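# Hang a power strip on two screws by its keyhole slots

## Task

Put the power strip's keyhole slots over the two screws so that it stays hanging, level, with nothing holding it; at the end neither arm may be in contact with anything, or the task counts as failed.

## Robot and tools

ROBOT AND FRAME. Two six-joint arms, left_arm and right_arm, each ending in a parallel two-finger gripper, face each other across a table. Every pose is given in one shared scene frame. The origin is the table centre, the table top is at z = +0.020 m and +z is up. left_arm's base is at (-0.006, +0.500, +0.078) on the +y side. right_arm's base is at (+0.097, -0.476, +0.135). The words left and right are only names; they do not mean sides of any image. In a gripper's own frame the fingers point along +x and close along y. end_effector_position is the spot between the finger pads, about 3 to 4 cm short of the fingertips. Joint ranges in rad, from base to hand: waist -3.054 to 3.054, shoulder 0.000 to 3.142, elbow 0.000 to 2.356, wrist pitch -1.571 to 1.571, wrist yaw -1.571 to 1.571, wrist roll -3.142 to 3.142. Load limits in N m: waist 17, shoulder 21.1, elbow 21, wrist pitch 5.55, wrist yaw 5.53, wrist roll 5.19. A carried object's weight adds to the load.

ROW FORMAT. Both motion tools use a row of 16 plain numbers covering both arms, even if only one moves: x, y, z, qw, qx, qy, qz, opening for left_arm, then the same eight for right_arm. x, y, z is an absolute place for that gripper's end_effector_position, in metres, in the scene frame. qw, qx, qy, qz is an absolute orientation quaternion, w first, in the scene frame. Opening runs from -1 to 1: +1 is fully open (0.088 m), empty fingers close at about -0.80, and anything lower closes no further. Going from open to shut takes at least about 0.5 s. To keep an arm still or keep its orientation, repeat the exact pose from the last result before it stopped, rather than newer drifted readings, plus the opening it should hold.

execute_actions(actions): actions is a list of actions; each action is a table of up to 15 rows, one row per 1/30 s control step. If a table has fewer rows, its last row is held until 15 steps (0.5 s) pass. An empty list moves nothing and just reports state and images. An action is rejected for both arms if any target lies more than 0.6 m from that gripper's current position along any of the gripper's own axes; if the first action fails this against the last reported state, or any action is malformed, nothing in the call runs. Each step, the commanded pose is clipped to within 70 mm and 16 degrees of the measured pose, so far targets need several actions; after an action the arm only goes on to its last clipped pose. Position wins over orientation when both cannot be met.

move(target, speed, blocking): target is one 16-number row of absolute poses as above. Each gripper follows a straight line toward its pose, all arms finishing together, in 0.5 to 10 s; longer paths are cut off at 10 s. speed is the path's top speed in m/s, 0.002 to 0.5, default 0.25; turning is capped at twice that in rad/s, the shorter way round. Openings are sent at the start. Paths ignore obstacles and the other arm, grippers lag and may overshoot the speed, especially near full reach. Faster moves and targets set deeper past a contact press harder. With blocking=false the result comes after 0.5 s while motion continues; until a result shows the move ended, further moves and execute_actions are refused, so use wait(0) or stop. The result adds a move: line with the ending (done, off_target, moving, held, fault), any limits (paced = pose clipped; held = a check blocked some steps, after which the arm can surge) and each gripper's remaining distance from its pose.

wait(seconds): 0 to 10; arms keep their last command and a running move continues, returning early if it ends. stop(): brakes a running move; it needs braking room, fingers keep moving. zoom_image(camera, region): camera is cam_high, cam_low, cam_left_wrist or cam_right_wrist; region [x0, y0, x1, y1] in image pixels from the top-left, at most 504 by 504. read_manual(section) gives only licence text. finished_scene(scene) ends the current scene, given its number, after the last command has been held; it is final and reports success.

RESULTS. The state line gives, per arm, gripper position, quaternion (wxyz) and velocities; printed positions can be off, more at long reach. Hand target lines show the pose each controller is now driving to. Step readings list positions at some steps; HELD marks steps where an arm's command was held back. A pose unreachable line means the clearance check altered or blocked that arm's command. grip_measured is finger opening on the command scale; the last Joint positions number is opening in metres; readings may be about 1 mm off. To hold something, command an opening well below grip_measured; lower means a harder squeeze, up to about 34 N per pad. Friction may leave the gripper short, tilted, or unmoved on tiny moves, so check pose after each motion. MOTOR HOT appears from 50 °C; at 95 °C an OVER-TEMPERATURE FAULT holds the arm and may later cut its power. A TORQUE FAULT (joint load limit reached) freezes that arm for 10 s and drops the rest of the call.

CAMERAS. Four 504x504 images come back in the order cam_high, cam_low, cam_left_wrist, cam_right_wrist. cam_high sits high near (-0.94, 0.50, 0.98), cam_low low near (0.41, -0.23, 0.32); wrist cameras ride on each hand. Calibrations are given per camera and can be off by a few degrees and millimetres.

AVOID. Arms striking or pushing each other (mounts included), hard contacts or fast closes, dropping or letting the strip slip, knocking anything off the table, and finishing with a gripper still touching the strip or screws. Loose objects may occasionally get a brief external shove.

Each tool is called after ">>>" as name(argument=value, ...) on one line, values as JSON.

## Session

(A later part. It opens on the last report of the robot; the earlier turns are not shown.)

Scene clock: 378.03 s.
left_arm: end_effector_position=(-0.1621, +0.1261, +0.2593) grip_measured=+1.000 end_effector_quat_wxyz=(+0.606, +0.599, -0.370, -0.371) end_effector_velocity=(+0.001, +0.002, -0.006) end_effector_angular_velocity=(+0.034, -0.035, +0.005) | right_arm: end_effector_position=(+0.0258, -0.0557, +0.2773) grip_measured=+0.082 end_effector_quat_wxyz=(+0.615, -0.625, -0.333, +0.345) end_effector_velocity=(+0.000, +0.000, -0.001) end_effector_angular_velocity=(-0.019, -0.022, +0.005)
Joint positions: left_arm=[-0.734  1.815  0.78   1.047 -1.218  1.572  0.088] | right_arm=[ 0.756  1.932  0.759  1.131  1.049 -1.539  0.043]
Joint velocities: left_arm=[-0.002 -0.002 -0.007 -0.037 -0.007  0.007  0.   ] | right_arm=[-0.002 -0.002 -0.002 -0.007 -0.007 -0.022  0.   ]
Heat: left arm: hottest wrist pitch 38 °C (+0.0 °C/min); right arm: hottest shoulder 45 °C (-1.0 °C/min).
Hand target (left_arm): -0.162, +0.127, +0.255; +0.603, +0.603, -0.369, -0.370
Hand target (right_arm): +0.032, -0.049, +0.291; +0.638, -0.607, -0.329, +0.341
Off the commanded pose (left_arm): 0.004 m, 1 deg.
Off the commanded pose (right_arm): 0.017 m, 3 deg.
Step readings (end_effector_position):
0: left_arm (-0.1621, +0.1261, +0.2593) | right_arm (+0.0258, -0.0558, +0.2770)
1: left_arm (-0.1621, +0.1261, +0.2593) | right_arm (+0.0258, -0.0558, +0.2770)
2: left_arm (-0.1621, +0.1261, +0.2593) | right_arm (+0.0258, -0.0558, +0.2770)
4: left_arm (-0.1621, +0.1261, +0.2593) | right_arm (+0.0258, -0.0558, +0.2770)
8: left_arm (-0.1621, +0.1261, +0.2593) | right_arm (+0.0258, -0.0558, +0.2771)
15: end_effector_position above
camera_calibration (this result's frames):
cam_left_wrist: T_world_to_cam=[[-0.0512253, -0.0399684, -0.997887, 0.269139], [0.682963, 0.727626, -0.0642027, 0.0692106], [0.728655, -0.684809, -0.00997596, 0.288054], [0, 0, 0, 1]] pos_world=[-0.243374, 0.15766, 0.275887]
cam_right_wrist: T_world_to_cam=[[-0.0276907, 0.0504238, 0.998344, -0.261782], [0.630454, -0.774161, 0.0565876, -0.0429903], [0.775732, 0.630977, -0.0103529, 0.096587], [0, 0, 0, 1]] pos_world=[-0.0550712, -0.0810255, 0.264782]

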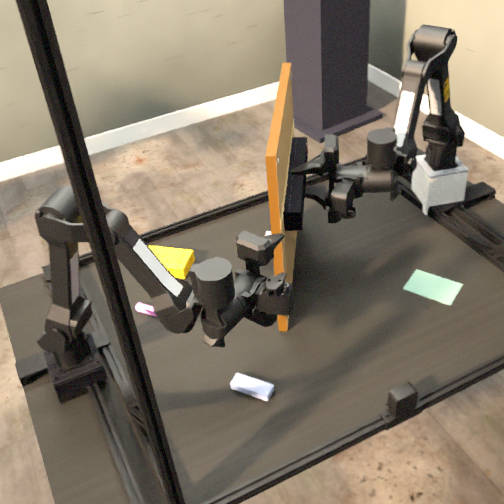

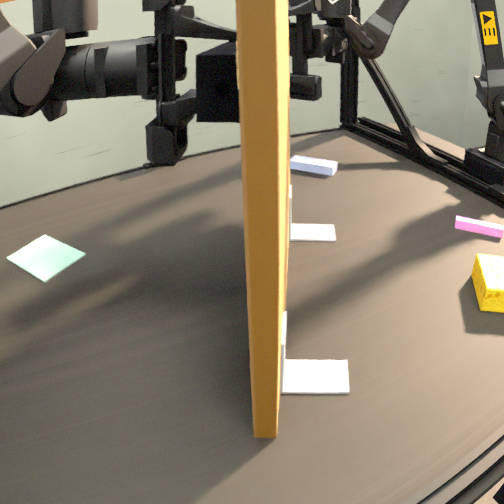

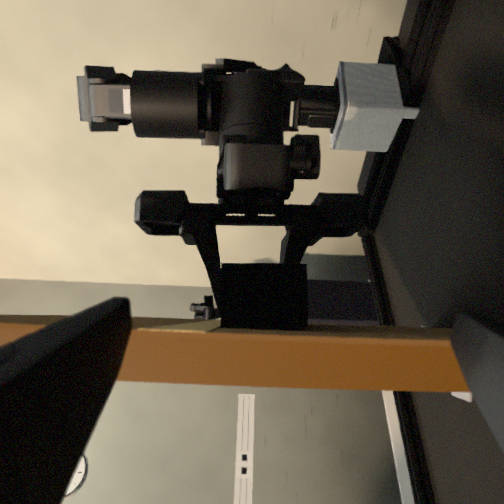

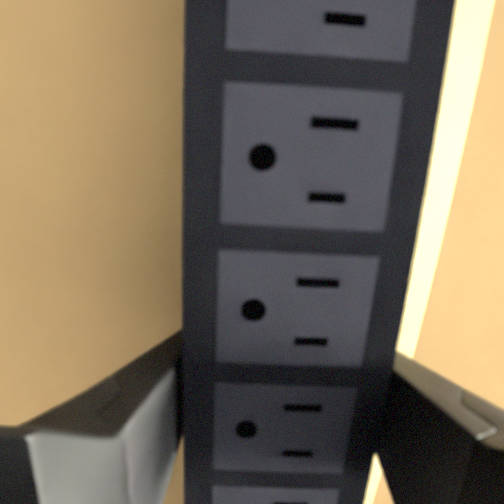

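>>> execute_actions(actions=[[[-0.162,0.127,0.255,0.6029,0.6029,-0.3695,-0.3695,1,0.0306,-0.0496,0.2895,0.6378,-0.6071,-0.3285,0.3412,-0.5],[-0.162,0.127,0.255,0.6029,0.6029,-0.3695,-0.3695,1,0.0297,-0.0508,0.2880,0.6376,-0.6072,-0.3288,0.3414,-0.5],[-0.162,0.127,0.255,0.6029,0.6029,-0.3695,-0.3695,1,0.0288,-0.0520,0.2865,0.6374,-0.6073,-0.3291,0.3416,-0.5],[-0.162,0.127,0.255,0.6029,0.6029,-0.3695,-0.3695,1,0.0279,-0.0532,0.2850,0.6372,-0.6074,-0.3294,0.3418,-0.5],[-0.162,0.127,0.255,0.6029,0.6029,-0.3695,-0.3695,1,0.0270,-0.0544,0.2836,0.6370,-0.6075,-0.3297,0.3420,-0.5],[-0.162,0.127,0.255,0.6029,0.6029,-0.3695,-0.3695,1,0.0262,-0.0555,0.2822,0.6368,-0.6076,-0.3300,0.3422,-0.5],[-0.162,0.127,0.255,0.6029,0.6029,-0.3695,-0.3695,1,0.0262,-0.0555,0.2809,0.6366,-0.6077,-0.3302,0.3424,-0.5],[-0.162,0.127,0.255,0.6029,0.6029,-0.3695,-0.3695,1,0.0262,-0.0555,0.2797,0.6364,-0.6078,-0.3304,0.3426,-0.5],[-0.162,0.127,0.255,0.6029,0.6029,-0.3695,-0.3695,1,0.0262,-0.0555,0.2785,0.6362,-0.6079,-0.3306,0.3428,-0.5],[-0.162,0.127,0.255,0.6029,0.6029,-0.3695,-0.3695,1,0.0262,-0.0555,0.2773,0.6360,-0.6080,-0.3308,0.3430,-0.5],[-0.162,0.127,0.255,0.6029,0.6029,-0.3695,-0.3695,1,0.0262,-0.0555,0.2761,0.6360,-0.6080,-0.3308,0.3430,-0.5],[-0.162,0.127,0.255,0.6029,0.6029,-0.3695,-0.3695,1,0.0262,-0.0555,0.2749,0.6360,-0.6080,-0.3308,0.3430,-0.5],[-0.162,0.127,0.255,0.6029,0.6029,-0.3695,-0.3695,1,0.0262,-0.0555,0.2737,0.6360,-0.6080,-0.3308,0.3430,-0.5],[-0.162,0.127,0.255,0.6029,0.6029,-0.3695,-0.3695,1,0.0262,-0.0555,0.2725,0.6360,-0.6080,-0.3308,0.3430,-0.5],[-0.162,0.127,0.255,0.6029,0.6029,-0.3695,-0.3695,1,0.0262,-0.0555,0.2713,0.6360,-0.6080,-0.3308,0.3430,-0.5]],[[-0.162,0.127,0.255,0.6029,0.6029,-0.3695,-0.3695,1,0.0262,-0.0555,0.2703,0.6360,-0.6080,-0.3308,0.3430,-0.5],[-0.162,0.127,0.255,0.6029,0.6029,-0.3695,-0.3695,1,0.0262,-0.0555,0.2693,0.6360,-0.6080,-0.3308,0.3430,-0.5],[-0.162,0.127,0.255,0.6029,0.6029,-0.3695,-0.3695,1,0.0262,-0.0555,0.2683,0.6360,-0.6080,-0.3308,0.3430,-0.5],[-0.162,0.127,0.255,0.6029,0.6029,-0.3695,-0.3695,1,0.0262,-0.0555,0.2673,0.6360,-0.6080,-0.3308,0.3430,-0.5],[-0.162,0.127,0.255,0.6029,0.6029,-0.3695,-0.3695,1,0.0262,-0.0555,0.2663,0.6360,-0.6080,-0.3308,0.3430,-0.5]]])

>>> zoom_image(camera="cam_high", region=[255,125,365,235])

Scene clock: 392.20 s.
left_arm: end_effector_position=(-0.1621, +0.1261, +0.2590) grip_measured=+1.000 end_effector_quat_wxyz=(+0.606, +0.599, -0.370, -0.371) end_effector_velocity=(-0.001, +0.002, +0.001) end_effector_angular_velocity=(-0.002, -0.001, +0.000) | right_arm: end_effector_position=(+0.0256, -0.0553, +0.2694) grip_measured=+0.082 end_effector_quat_wxyz=(+0.631, -0.612, -0.335, +0.341) end_effector_velocity=(+0.002, +0.002, +0.001) end_effector_angular_velocity=(+0.003, -0.003, -0.000)
Joint positions: left_arm=[-0.734  1.815  0.779  1.047 -1.218  1.572  0.088] | right_arm=[ 0.757  1.991  0.753  1.247  1.055 -1.551  0.043]
Joint velocities: left_arm=[-0.007 -0.002 -0.002  0.007 -0.007  0.007  0.   ] | right_arm=[-0.007  0.002  0.002  0.007 -0.007 -0.007 -0.   ]
Heat: left arm: hottest wrist pitch 38 °C (+0.0 °C/min); right arm: hottest wrist pitch 47 °C (+0.0 °C/min).
Hand target (left_arm): -0.162, +0.127, +0.255; +0.603, +0.603, -0.369, -0.370
Hand target (right_arm): +0.026, -0.056, +0.266; +0.636, -0.608, -0.331, +0.343
Off the commanded pose (left_arm): 0.004 m, 1 deg.
Off the commanded pose (right_arm): 0.003 m, 1 deg.
Step readings (end_effector_position; steps 1 to 15: 1st action; 16 to 30: 2nd action):
0: left_arm (-0.1621, +0.1260, +0.2592) | right_arm (+0.0258, -0.0556, +0.2772)
1: left_arm (-0.1621, +0.1260, +0.2592) | right_arm (+0.0257, -0.0555, +0.2773)
2: left_arm (-0.1621, +0.1260, +0.2592) | right_arm (+0.0257, -0.0555, +0.2773)
4: left_arm (-0.1621, +0.1261, +0.2590) | right_arm (+0.0256, -0.0554, +0.2769)
8: left_arm (-0.1621, +0.1261, +0.2590) | right_arm (+0.0256, -0.0555, +0.2750)
15: left_arm (-0.1621, +0.1261, +0.2590) | right_arm (+0.0256, -0.0554, +0.2713)
16: left_arm (-0.1621, +0.1261, +0.2590) | right_arm (+0.0256, -0.0555, +0.2710)
17: left_arm (-0.1621, +0.1261, +0.2590) | right_arm (+0.0256, -0.0554, +0.2706)
19: left_arm (-0.1621, +0.1261, +0.2590) | right_arm (+0.0256, -0.0554, +0.2701)
23: left_arm (-0.1621, +0.1261, +0.2590) | right_arm (+0.0256, -0.0554, +0.2695)
30: end_effector_position above
camera_calibration (this result's frames):
cam_left_wrist: T_world_to_cam=[[-0.0507065, -0.0394112, -0.997936, 0.268918], [0.682996, 0.727662, -0.0634413, 0.0689596], [0.72866, -0.684803, -0.00997949, 0.288053], [0, 0, 0, 1]] pos_world=[-0.243356, 0.157679, 0.275612]
cam_right_wrist: T_world_to_cam=[[-0.0139473, 0.0110988, 0.999841, -0.256924], [0.62748, -0.778439, 0.0173942, -0.0317338], [0.778508, 0.627622, 0.00389286, 0.092365], [0, 0, 0, 1]] pos_world=[-0.055578, -0.0798216, 0.257076]

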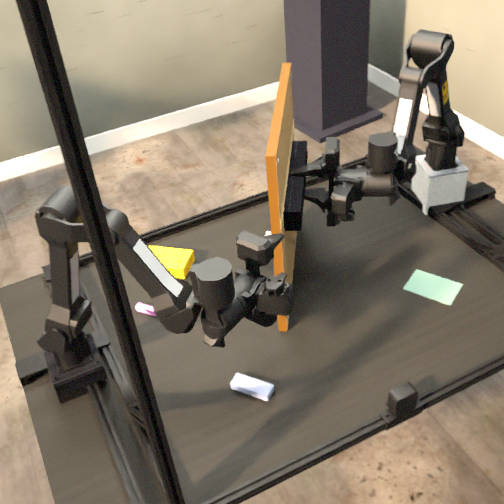

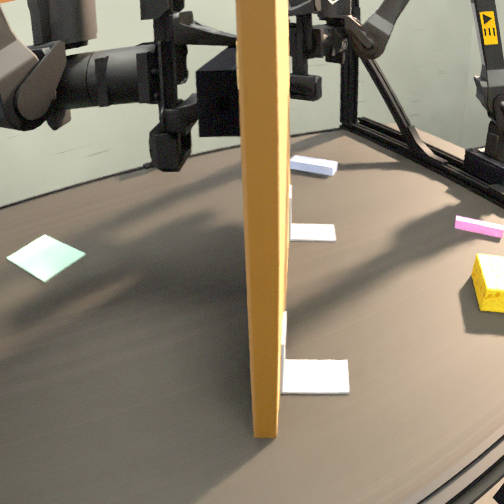

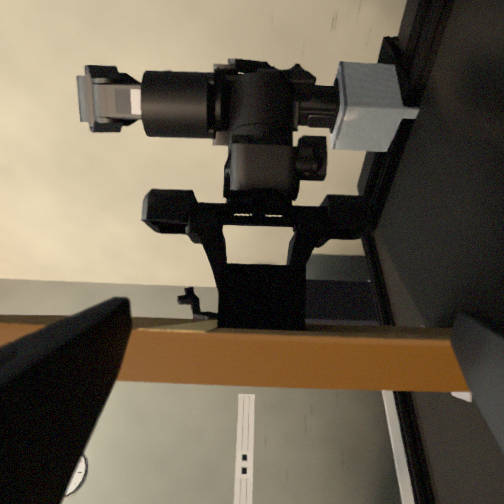

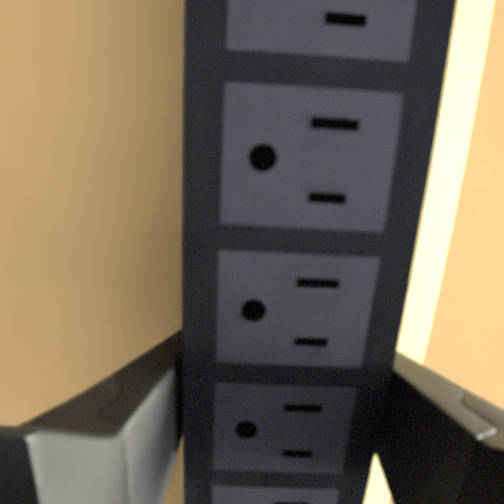

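Region (255, 125, 365, 235) of cam_high's 504x504 image, scaled by 4.582, with more detail than that image has.

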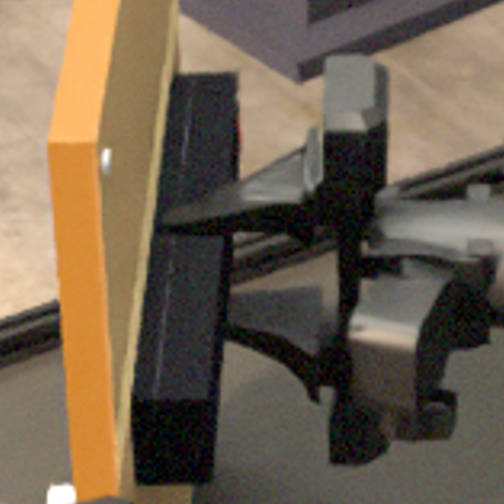

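>>> execute_actions(actions=[[[-0.162,0.127,0.255,0.6029,0.6029,-0.3695,-0.3695,1,0.0259,-0.0554,0.2672,0.634,-0.610,-0.333,0.342,-0.3],[-0.162,0.127,0.255,0.6029,0.6029,-0.3695,-0.3695,1,0.0256,-0.0554,0.2680,0.632,-0.611,-0.334,0.341,-0.15],[-0.162,0.127,0.255,0.6029,0.6029,-0.3695,-0.3695,1,0.0256,-0.0554,0.2685,0.631,-0.612,-0.335,0.341,-0.03],[-0.162,0.127,0.255,0.6029,0.6029,-0.3695,-0.3695,1,0.0256,-0.0554,0.2685,0.631,-0.612,-0.335,0.341,0.04],[-0.162,0.127,0.255,0.6029,0.6029,-0.3695,-0.3695,1,0.0256,-0.0554,0.2685,0.631,-0.612,-0.335,0.341,0.08],[-0.162,0.127,0.255,0.6029,0.6029,-0.3695,-0.3695,1,0.0256,-0.0554,0.2685,0.631,-0.612,-0.335,0.341,0.11],[-0.162,0.127,0.255,0.6029,0.6029,-0.3695,-0.3695,1,0.0256,-0.0554,0.2685,0.631,-0.612,-0.335,0.341,0.15],[-0.162,0.127,0.255,0.6029,0.6029,-0.3695,-0.3695,1,0.0256,-0.0554,0.2685,0.631,-0.612,-0.335,0.341,0.22],[-0.162,0.127,0.255,0.6029,0.6029,-0.3695,-0.3695,1,0.0256,-0.0554,0.2685,0.631,-0.612,-0.335,0.341,0.32],[-0.162,0.127,0.255,0.6029,0.6029,-0.3695,-0.3695,1,0.0256,-0.0554,0.2685,0.631,-0.612,-0.335,0.341,0.44],[-0.162,0.127,0.255,0.6029,0.6029,-0.3695,-0.3695,1,0.0256,-0.0554,0.2685,0.631,-0.612,-0.335,0.341,0.56],[-0.162,0.127,0.255,0.6029,0.6029,-0.3695,-0.3695,1,0.0256,-0.0554,0.2685,0.631,-0.612,-0.335,0.341,0.68],[-0.162,0.127,0.255,0.6029,0.6029,-0.3695,-0.3695,1,0.0256,-0.0554,0.2685,0.631,-0.612,-0.335,0.341,0.8],[-0.162,0.127,0.255,0.6029,0.6029,-0.3695,-0.3695,1,0.0256,-0.0554,0.2685,0.631,-0.612,-0.335,0.341,0.9]]])

>>> move(target=[-0.162,0.127,0.255,0.6029,0.6029,-0.3695,-0.3695,1,-0.0127,-0.114,0.2694,0.631,-0.612,-0.335,0.341,0.9], speed=0.15)

>>> zoom_image(camera="cam_high", region=[220,120,400,340])

Scene clock: 401.10 s.
left_arm: end_effector_position=(-0.1620, +0.1261, +0.2590) grip_measured=+1.000 end_effector_quat_wxyz=(+0.606, +0.599, -0.370, -0.371) end_effector_velocity=(+0.002, +0.001, -0.001) end_effector_angular_velocity=(+0.002, +0.002, +0.010) | right_arm: end_effector_position=(+0.0257, -0.0554, +0.2697) grip_measured=+0.668 end_effector_quat_wxyz=(+0.632, -0.611, -0.335, +0.341) end_effector_velocity=(+0.000, +0.000, -0.001) end_effector_angular_velocity=(-0.010, -0.010, +0.005)
Joint positions: left_arm=[-0.734  1.815  0.779  1.047 -1.219  1.572  0.088] | right_arm=[ 0.757  1.992  0.753  1.253  1.056 -1.553  0.072]
Joint velocities: left_arm=[ 0.002 -0.002 -0.002 -0.007 -0.007 -0.007  0.   ] | right_arm=[-0.002 -0.002 -0.002 -0.007 -0.007 -0.007  0.111]
Heat: left arm: hottest wrist pitch 38 °C (+0.0 °C/min); right arm: hottest wrist pitch 47 °C (+0.0 °C/min).
Hand target (left_arm): -0.162, +0.127, +0.255; +0.603, +0.603, -0.369, -0.369
Hand target (right_arm): +0.026, -0.055, +0.268; +0.630, -0.612, -0.335, +0.341
Off the commanded pose (left_arm): 0.004 m, 1 deg.
Off the commanded pose (right_arm): 0.001 m, 0 deg.
Step readings (end_effector_position):
0: left_arm (-0.1620, +0.1261, +0.2590) | right_arm (+0.0257, -0.0554, +0.2692)
1: left_arm (-0.1620, +0.1261, +0.2590) | right_arm (+0.0257, -0.0554, +0.2692)
2: left_arm (-0.1620, +0.1261, +0.2590) | right_arm (+0.0257, -0.0554, +0.2692)
4: left_arm (-0.1620, +0.1261, +0.2590) | right_arm (+0.0257, -0.0554, +0.2692)
8: left_arm (-0.1620, +0.1261, +0.2590) | right_arm (+0.0257, -0.0554, +0.2694)
15: end_effector_position above
camera_calibration (this result's frames):
cam_left_wrist: T_world_to_cam=[[-0.0510341, -0.0395996, -0.997912, 0.268792], [0.682698, 0.72791, -0.0637991, 0.0689418], [0.728917, -0.684528, -0.0101137, 0.288074], [0, 0, 0, 1]] pos_world=[-0.243331, 0.157655, 0.275543]
cam_right_wrist: T_world_to_cam=[[-0.0132724, 0.00822286, 0.999878, -0.25737], [0.626889, -0.778969, 0.0147275, -0.0311961], [0.778995, 0.627008, 0.00518395, 0.0919441], [0, 0, 0, 1]] pos_world=[-0.0554834, -0.0798342, 0.257322]

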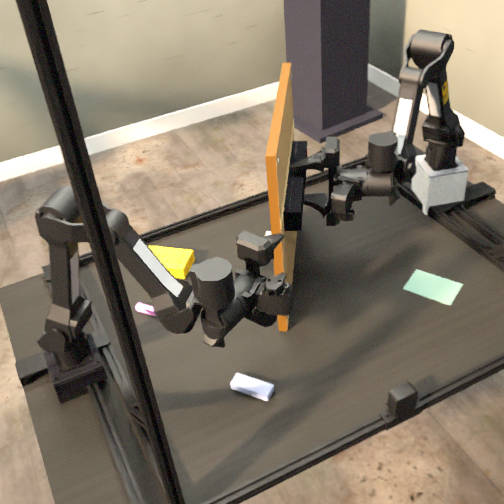

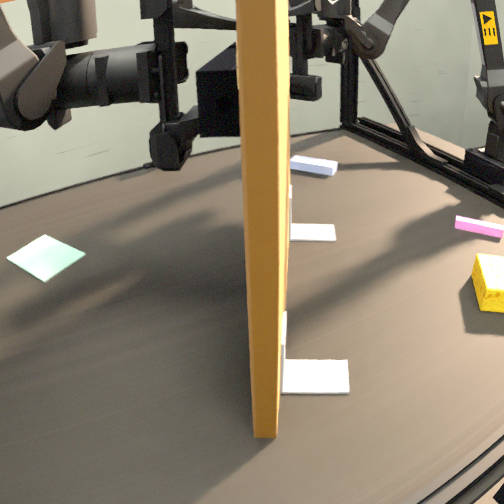

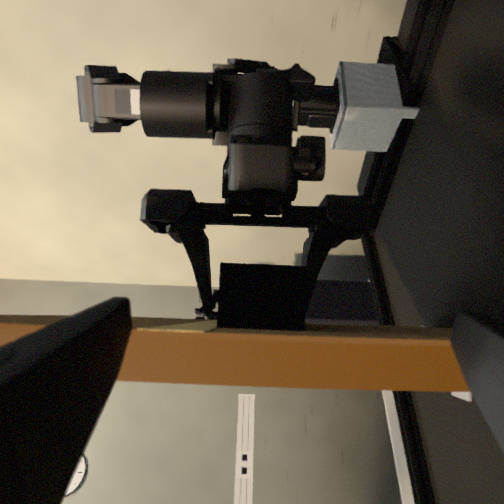

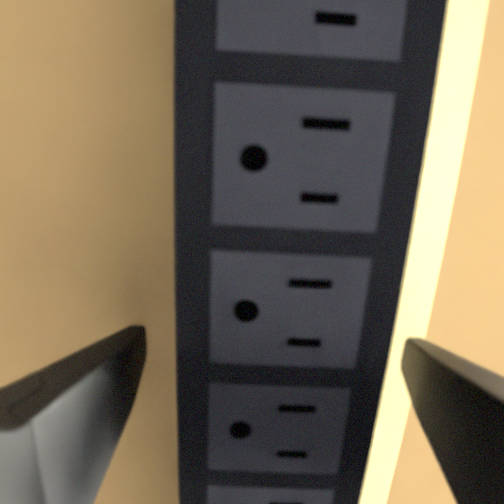

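Scene clock: 402.03 s.
left_arm: end_effector_position=(-0.1620, +0.1261, +0.2590) grip_measured=+1.000 end_effector_quat_wxyz=(+0.606, +0.599, -0.370, -0.371) end_effector_velocity=(+0.000, -0.000, +0.001) end_effector_angular_velocity=(-0.009, +0.011, -0.005) | right_arm: end_effector_position=(-0.0136, -0.1115, +0.2680) grip_measured=+0.900 end_effector_quat_wxyz=(+0.631, -0.611, -0.335, +0.342) end_effector_velocity=(-0.001, -0.003, -0.002) end_effector_angular_velocity=(-0.029, -0.032, -0.000)
Joint positions: left_arm=[-0.734  1.815  0.779  1.047 -1.219  1.572  0.088] | right_arm=[ 0.956  1.935  0.641  1.31   1.252 -1.556  0.083]
Joint velocities: left_arm=[ 0.002 -0.002 -0.002  0.007  0.007 -0.007  0.   ] | right_arm=[ 0.007 -0.007 -0.007 -0.022  0.007 -0.022 -0.   ]
Heat: left arm: hottest wrist pitch 38 °C (+0.0 °C/min); right arm: hottest wrist pitch 47 °C (+0.0 °C/min).
Hand target (left_arm): -0.162, +0.127, +0.255; +0.603, +0.603, -0.369, -0.370
Hand target (right_arm): -0.013, -0.114, +0.270; +0.631, -0.612, -0.335, +0.341
Off the commanded pose (left_arm): 0.004 m, 1 deg.
Off the commanded pose (right_arm): 0.003 m, 0 deg.
move: done
camera_calibration (this result's frames):
cam_left_wrist: T_world_to_cam=[[-0.0510341, -0.0395996, -0.997912, 0.268792], [0.682698, 0.72791, -0.0637991, 0.0689418], [0.728917, -0.684528, -0.0101137, 0.288074], [0, 0, 0, 1]] pos_world=[-0.243331, 0.157655, 0.275543]
cam_right_wrist: T_world_to_cam=[[-0.0128394, 0.0104628, 0.999863, -0.255444], [0.628976, -0.777255, 0.0162102, -0.0503348], [0.777318, 0.629098, 0.00339864, 0.158441], [0, 0, 0, 1]] pos_world=[-0.0947795, -0.136125, 0.255686]

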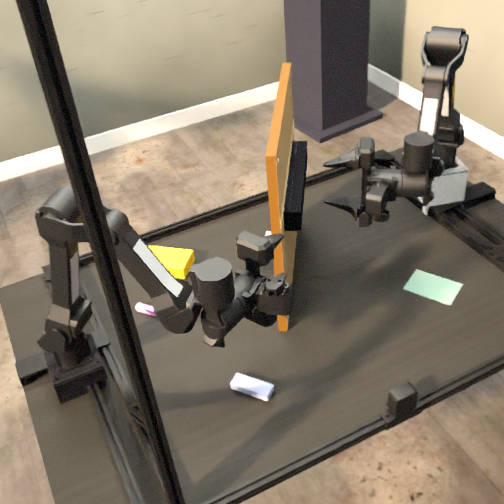

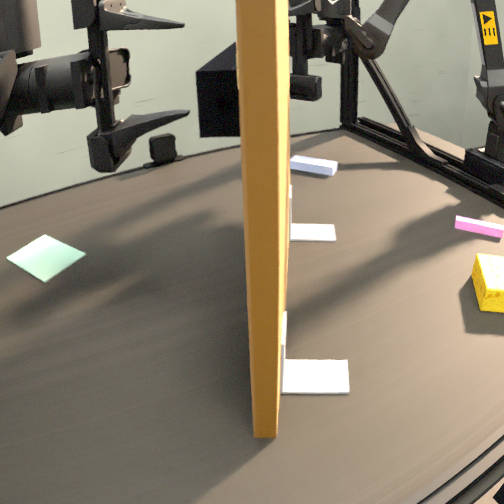

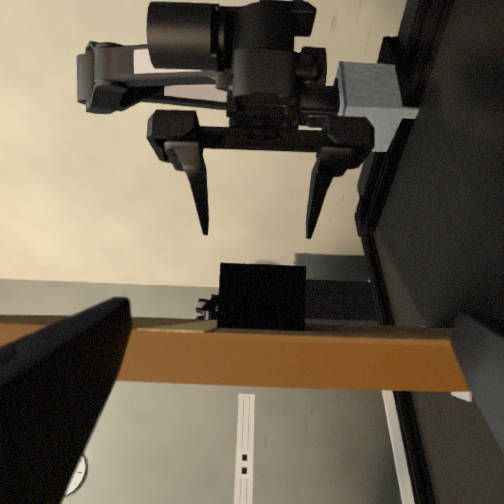

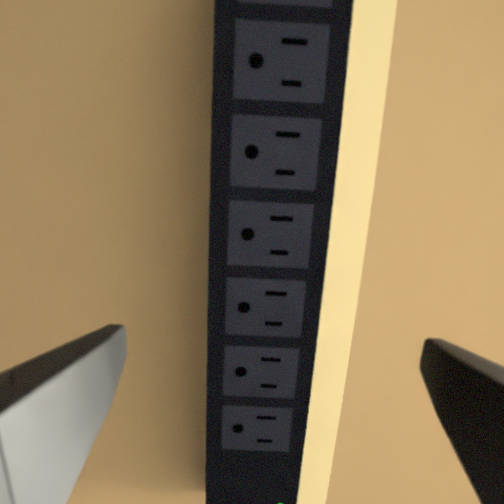

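Region (220, 120, 400, 340) of cam_high's 504x504 image, scaled by 2.291, with more detail than that image has; it fills the left 412 columns of this view, and the rest is white.

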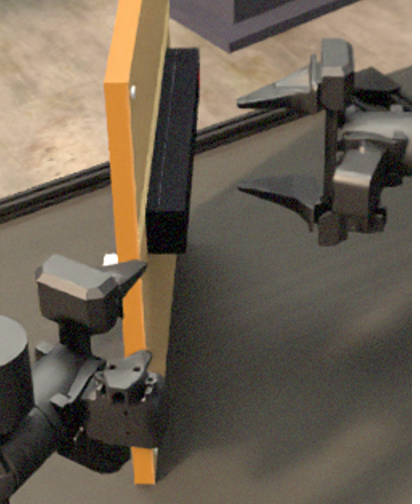

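>>> finished_scene(scene=2)

The scene is finished: the task was done.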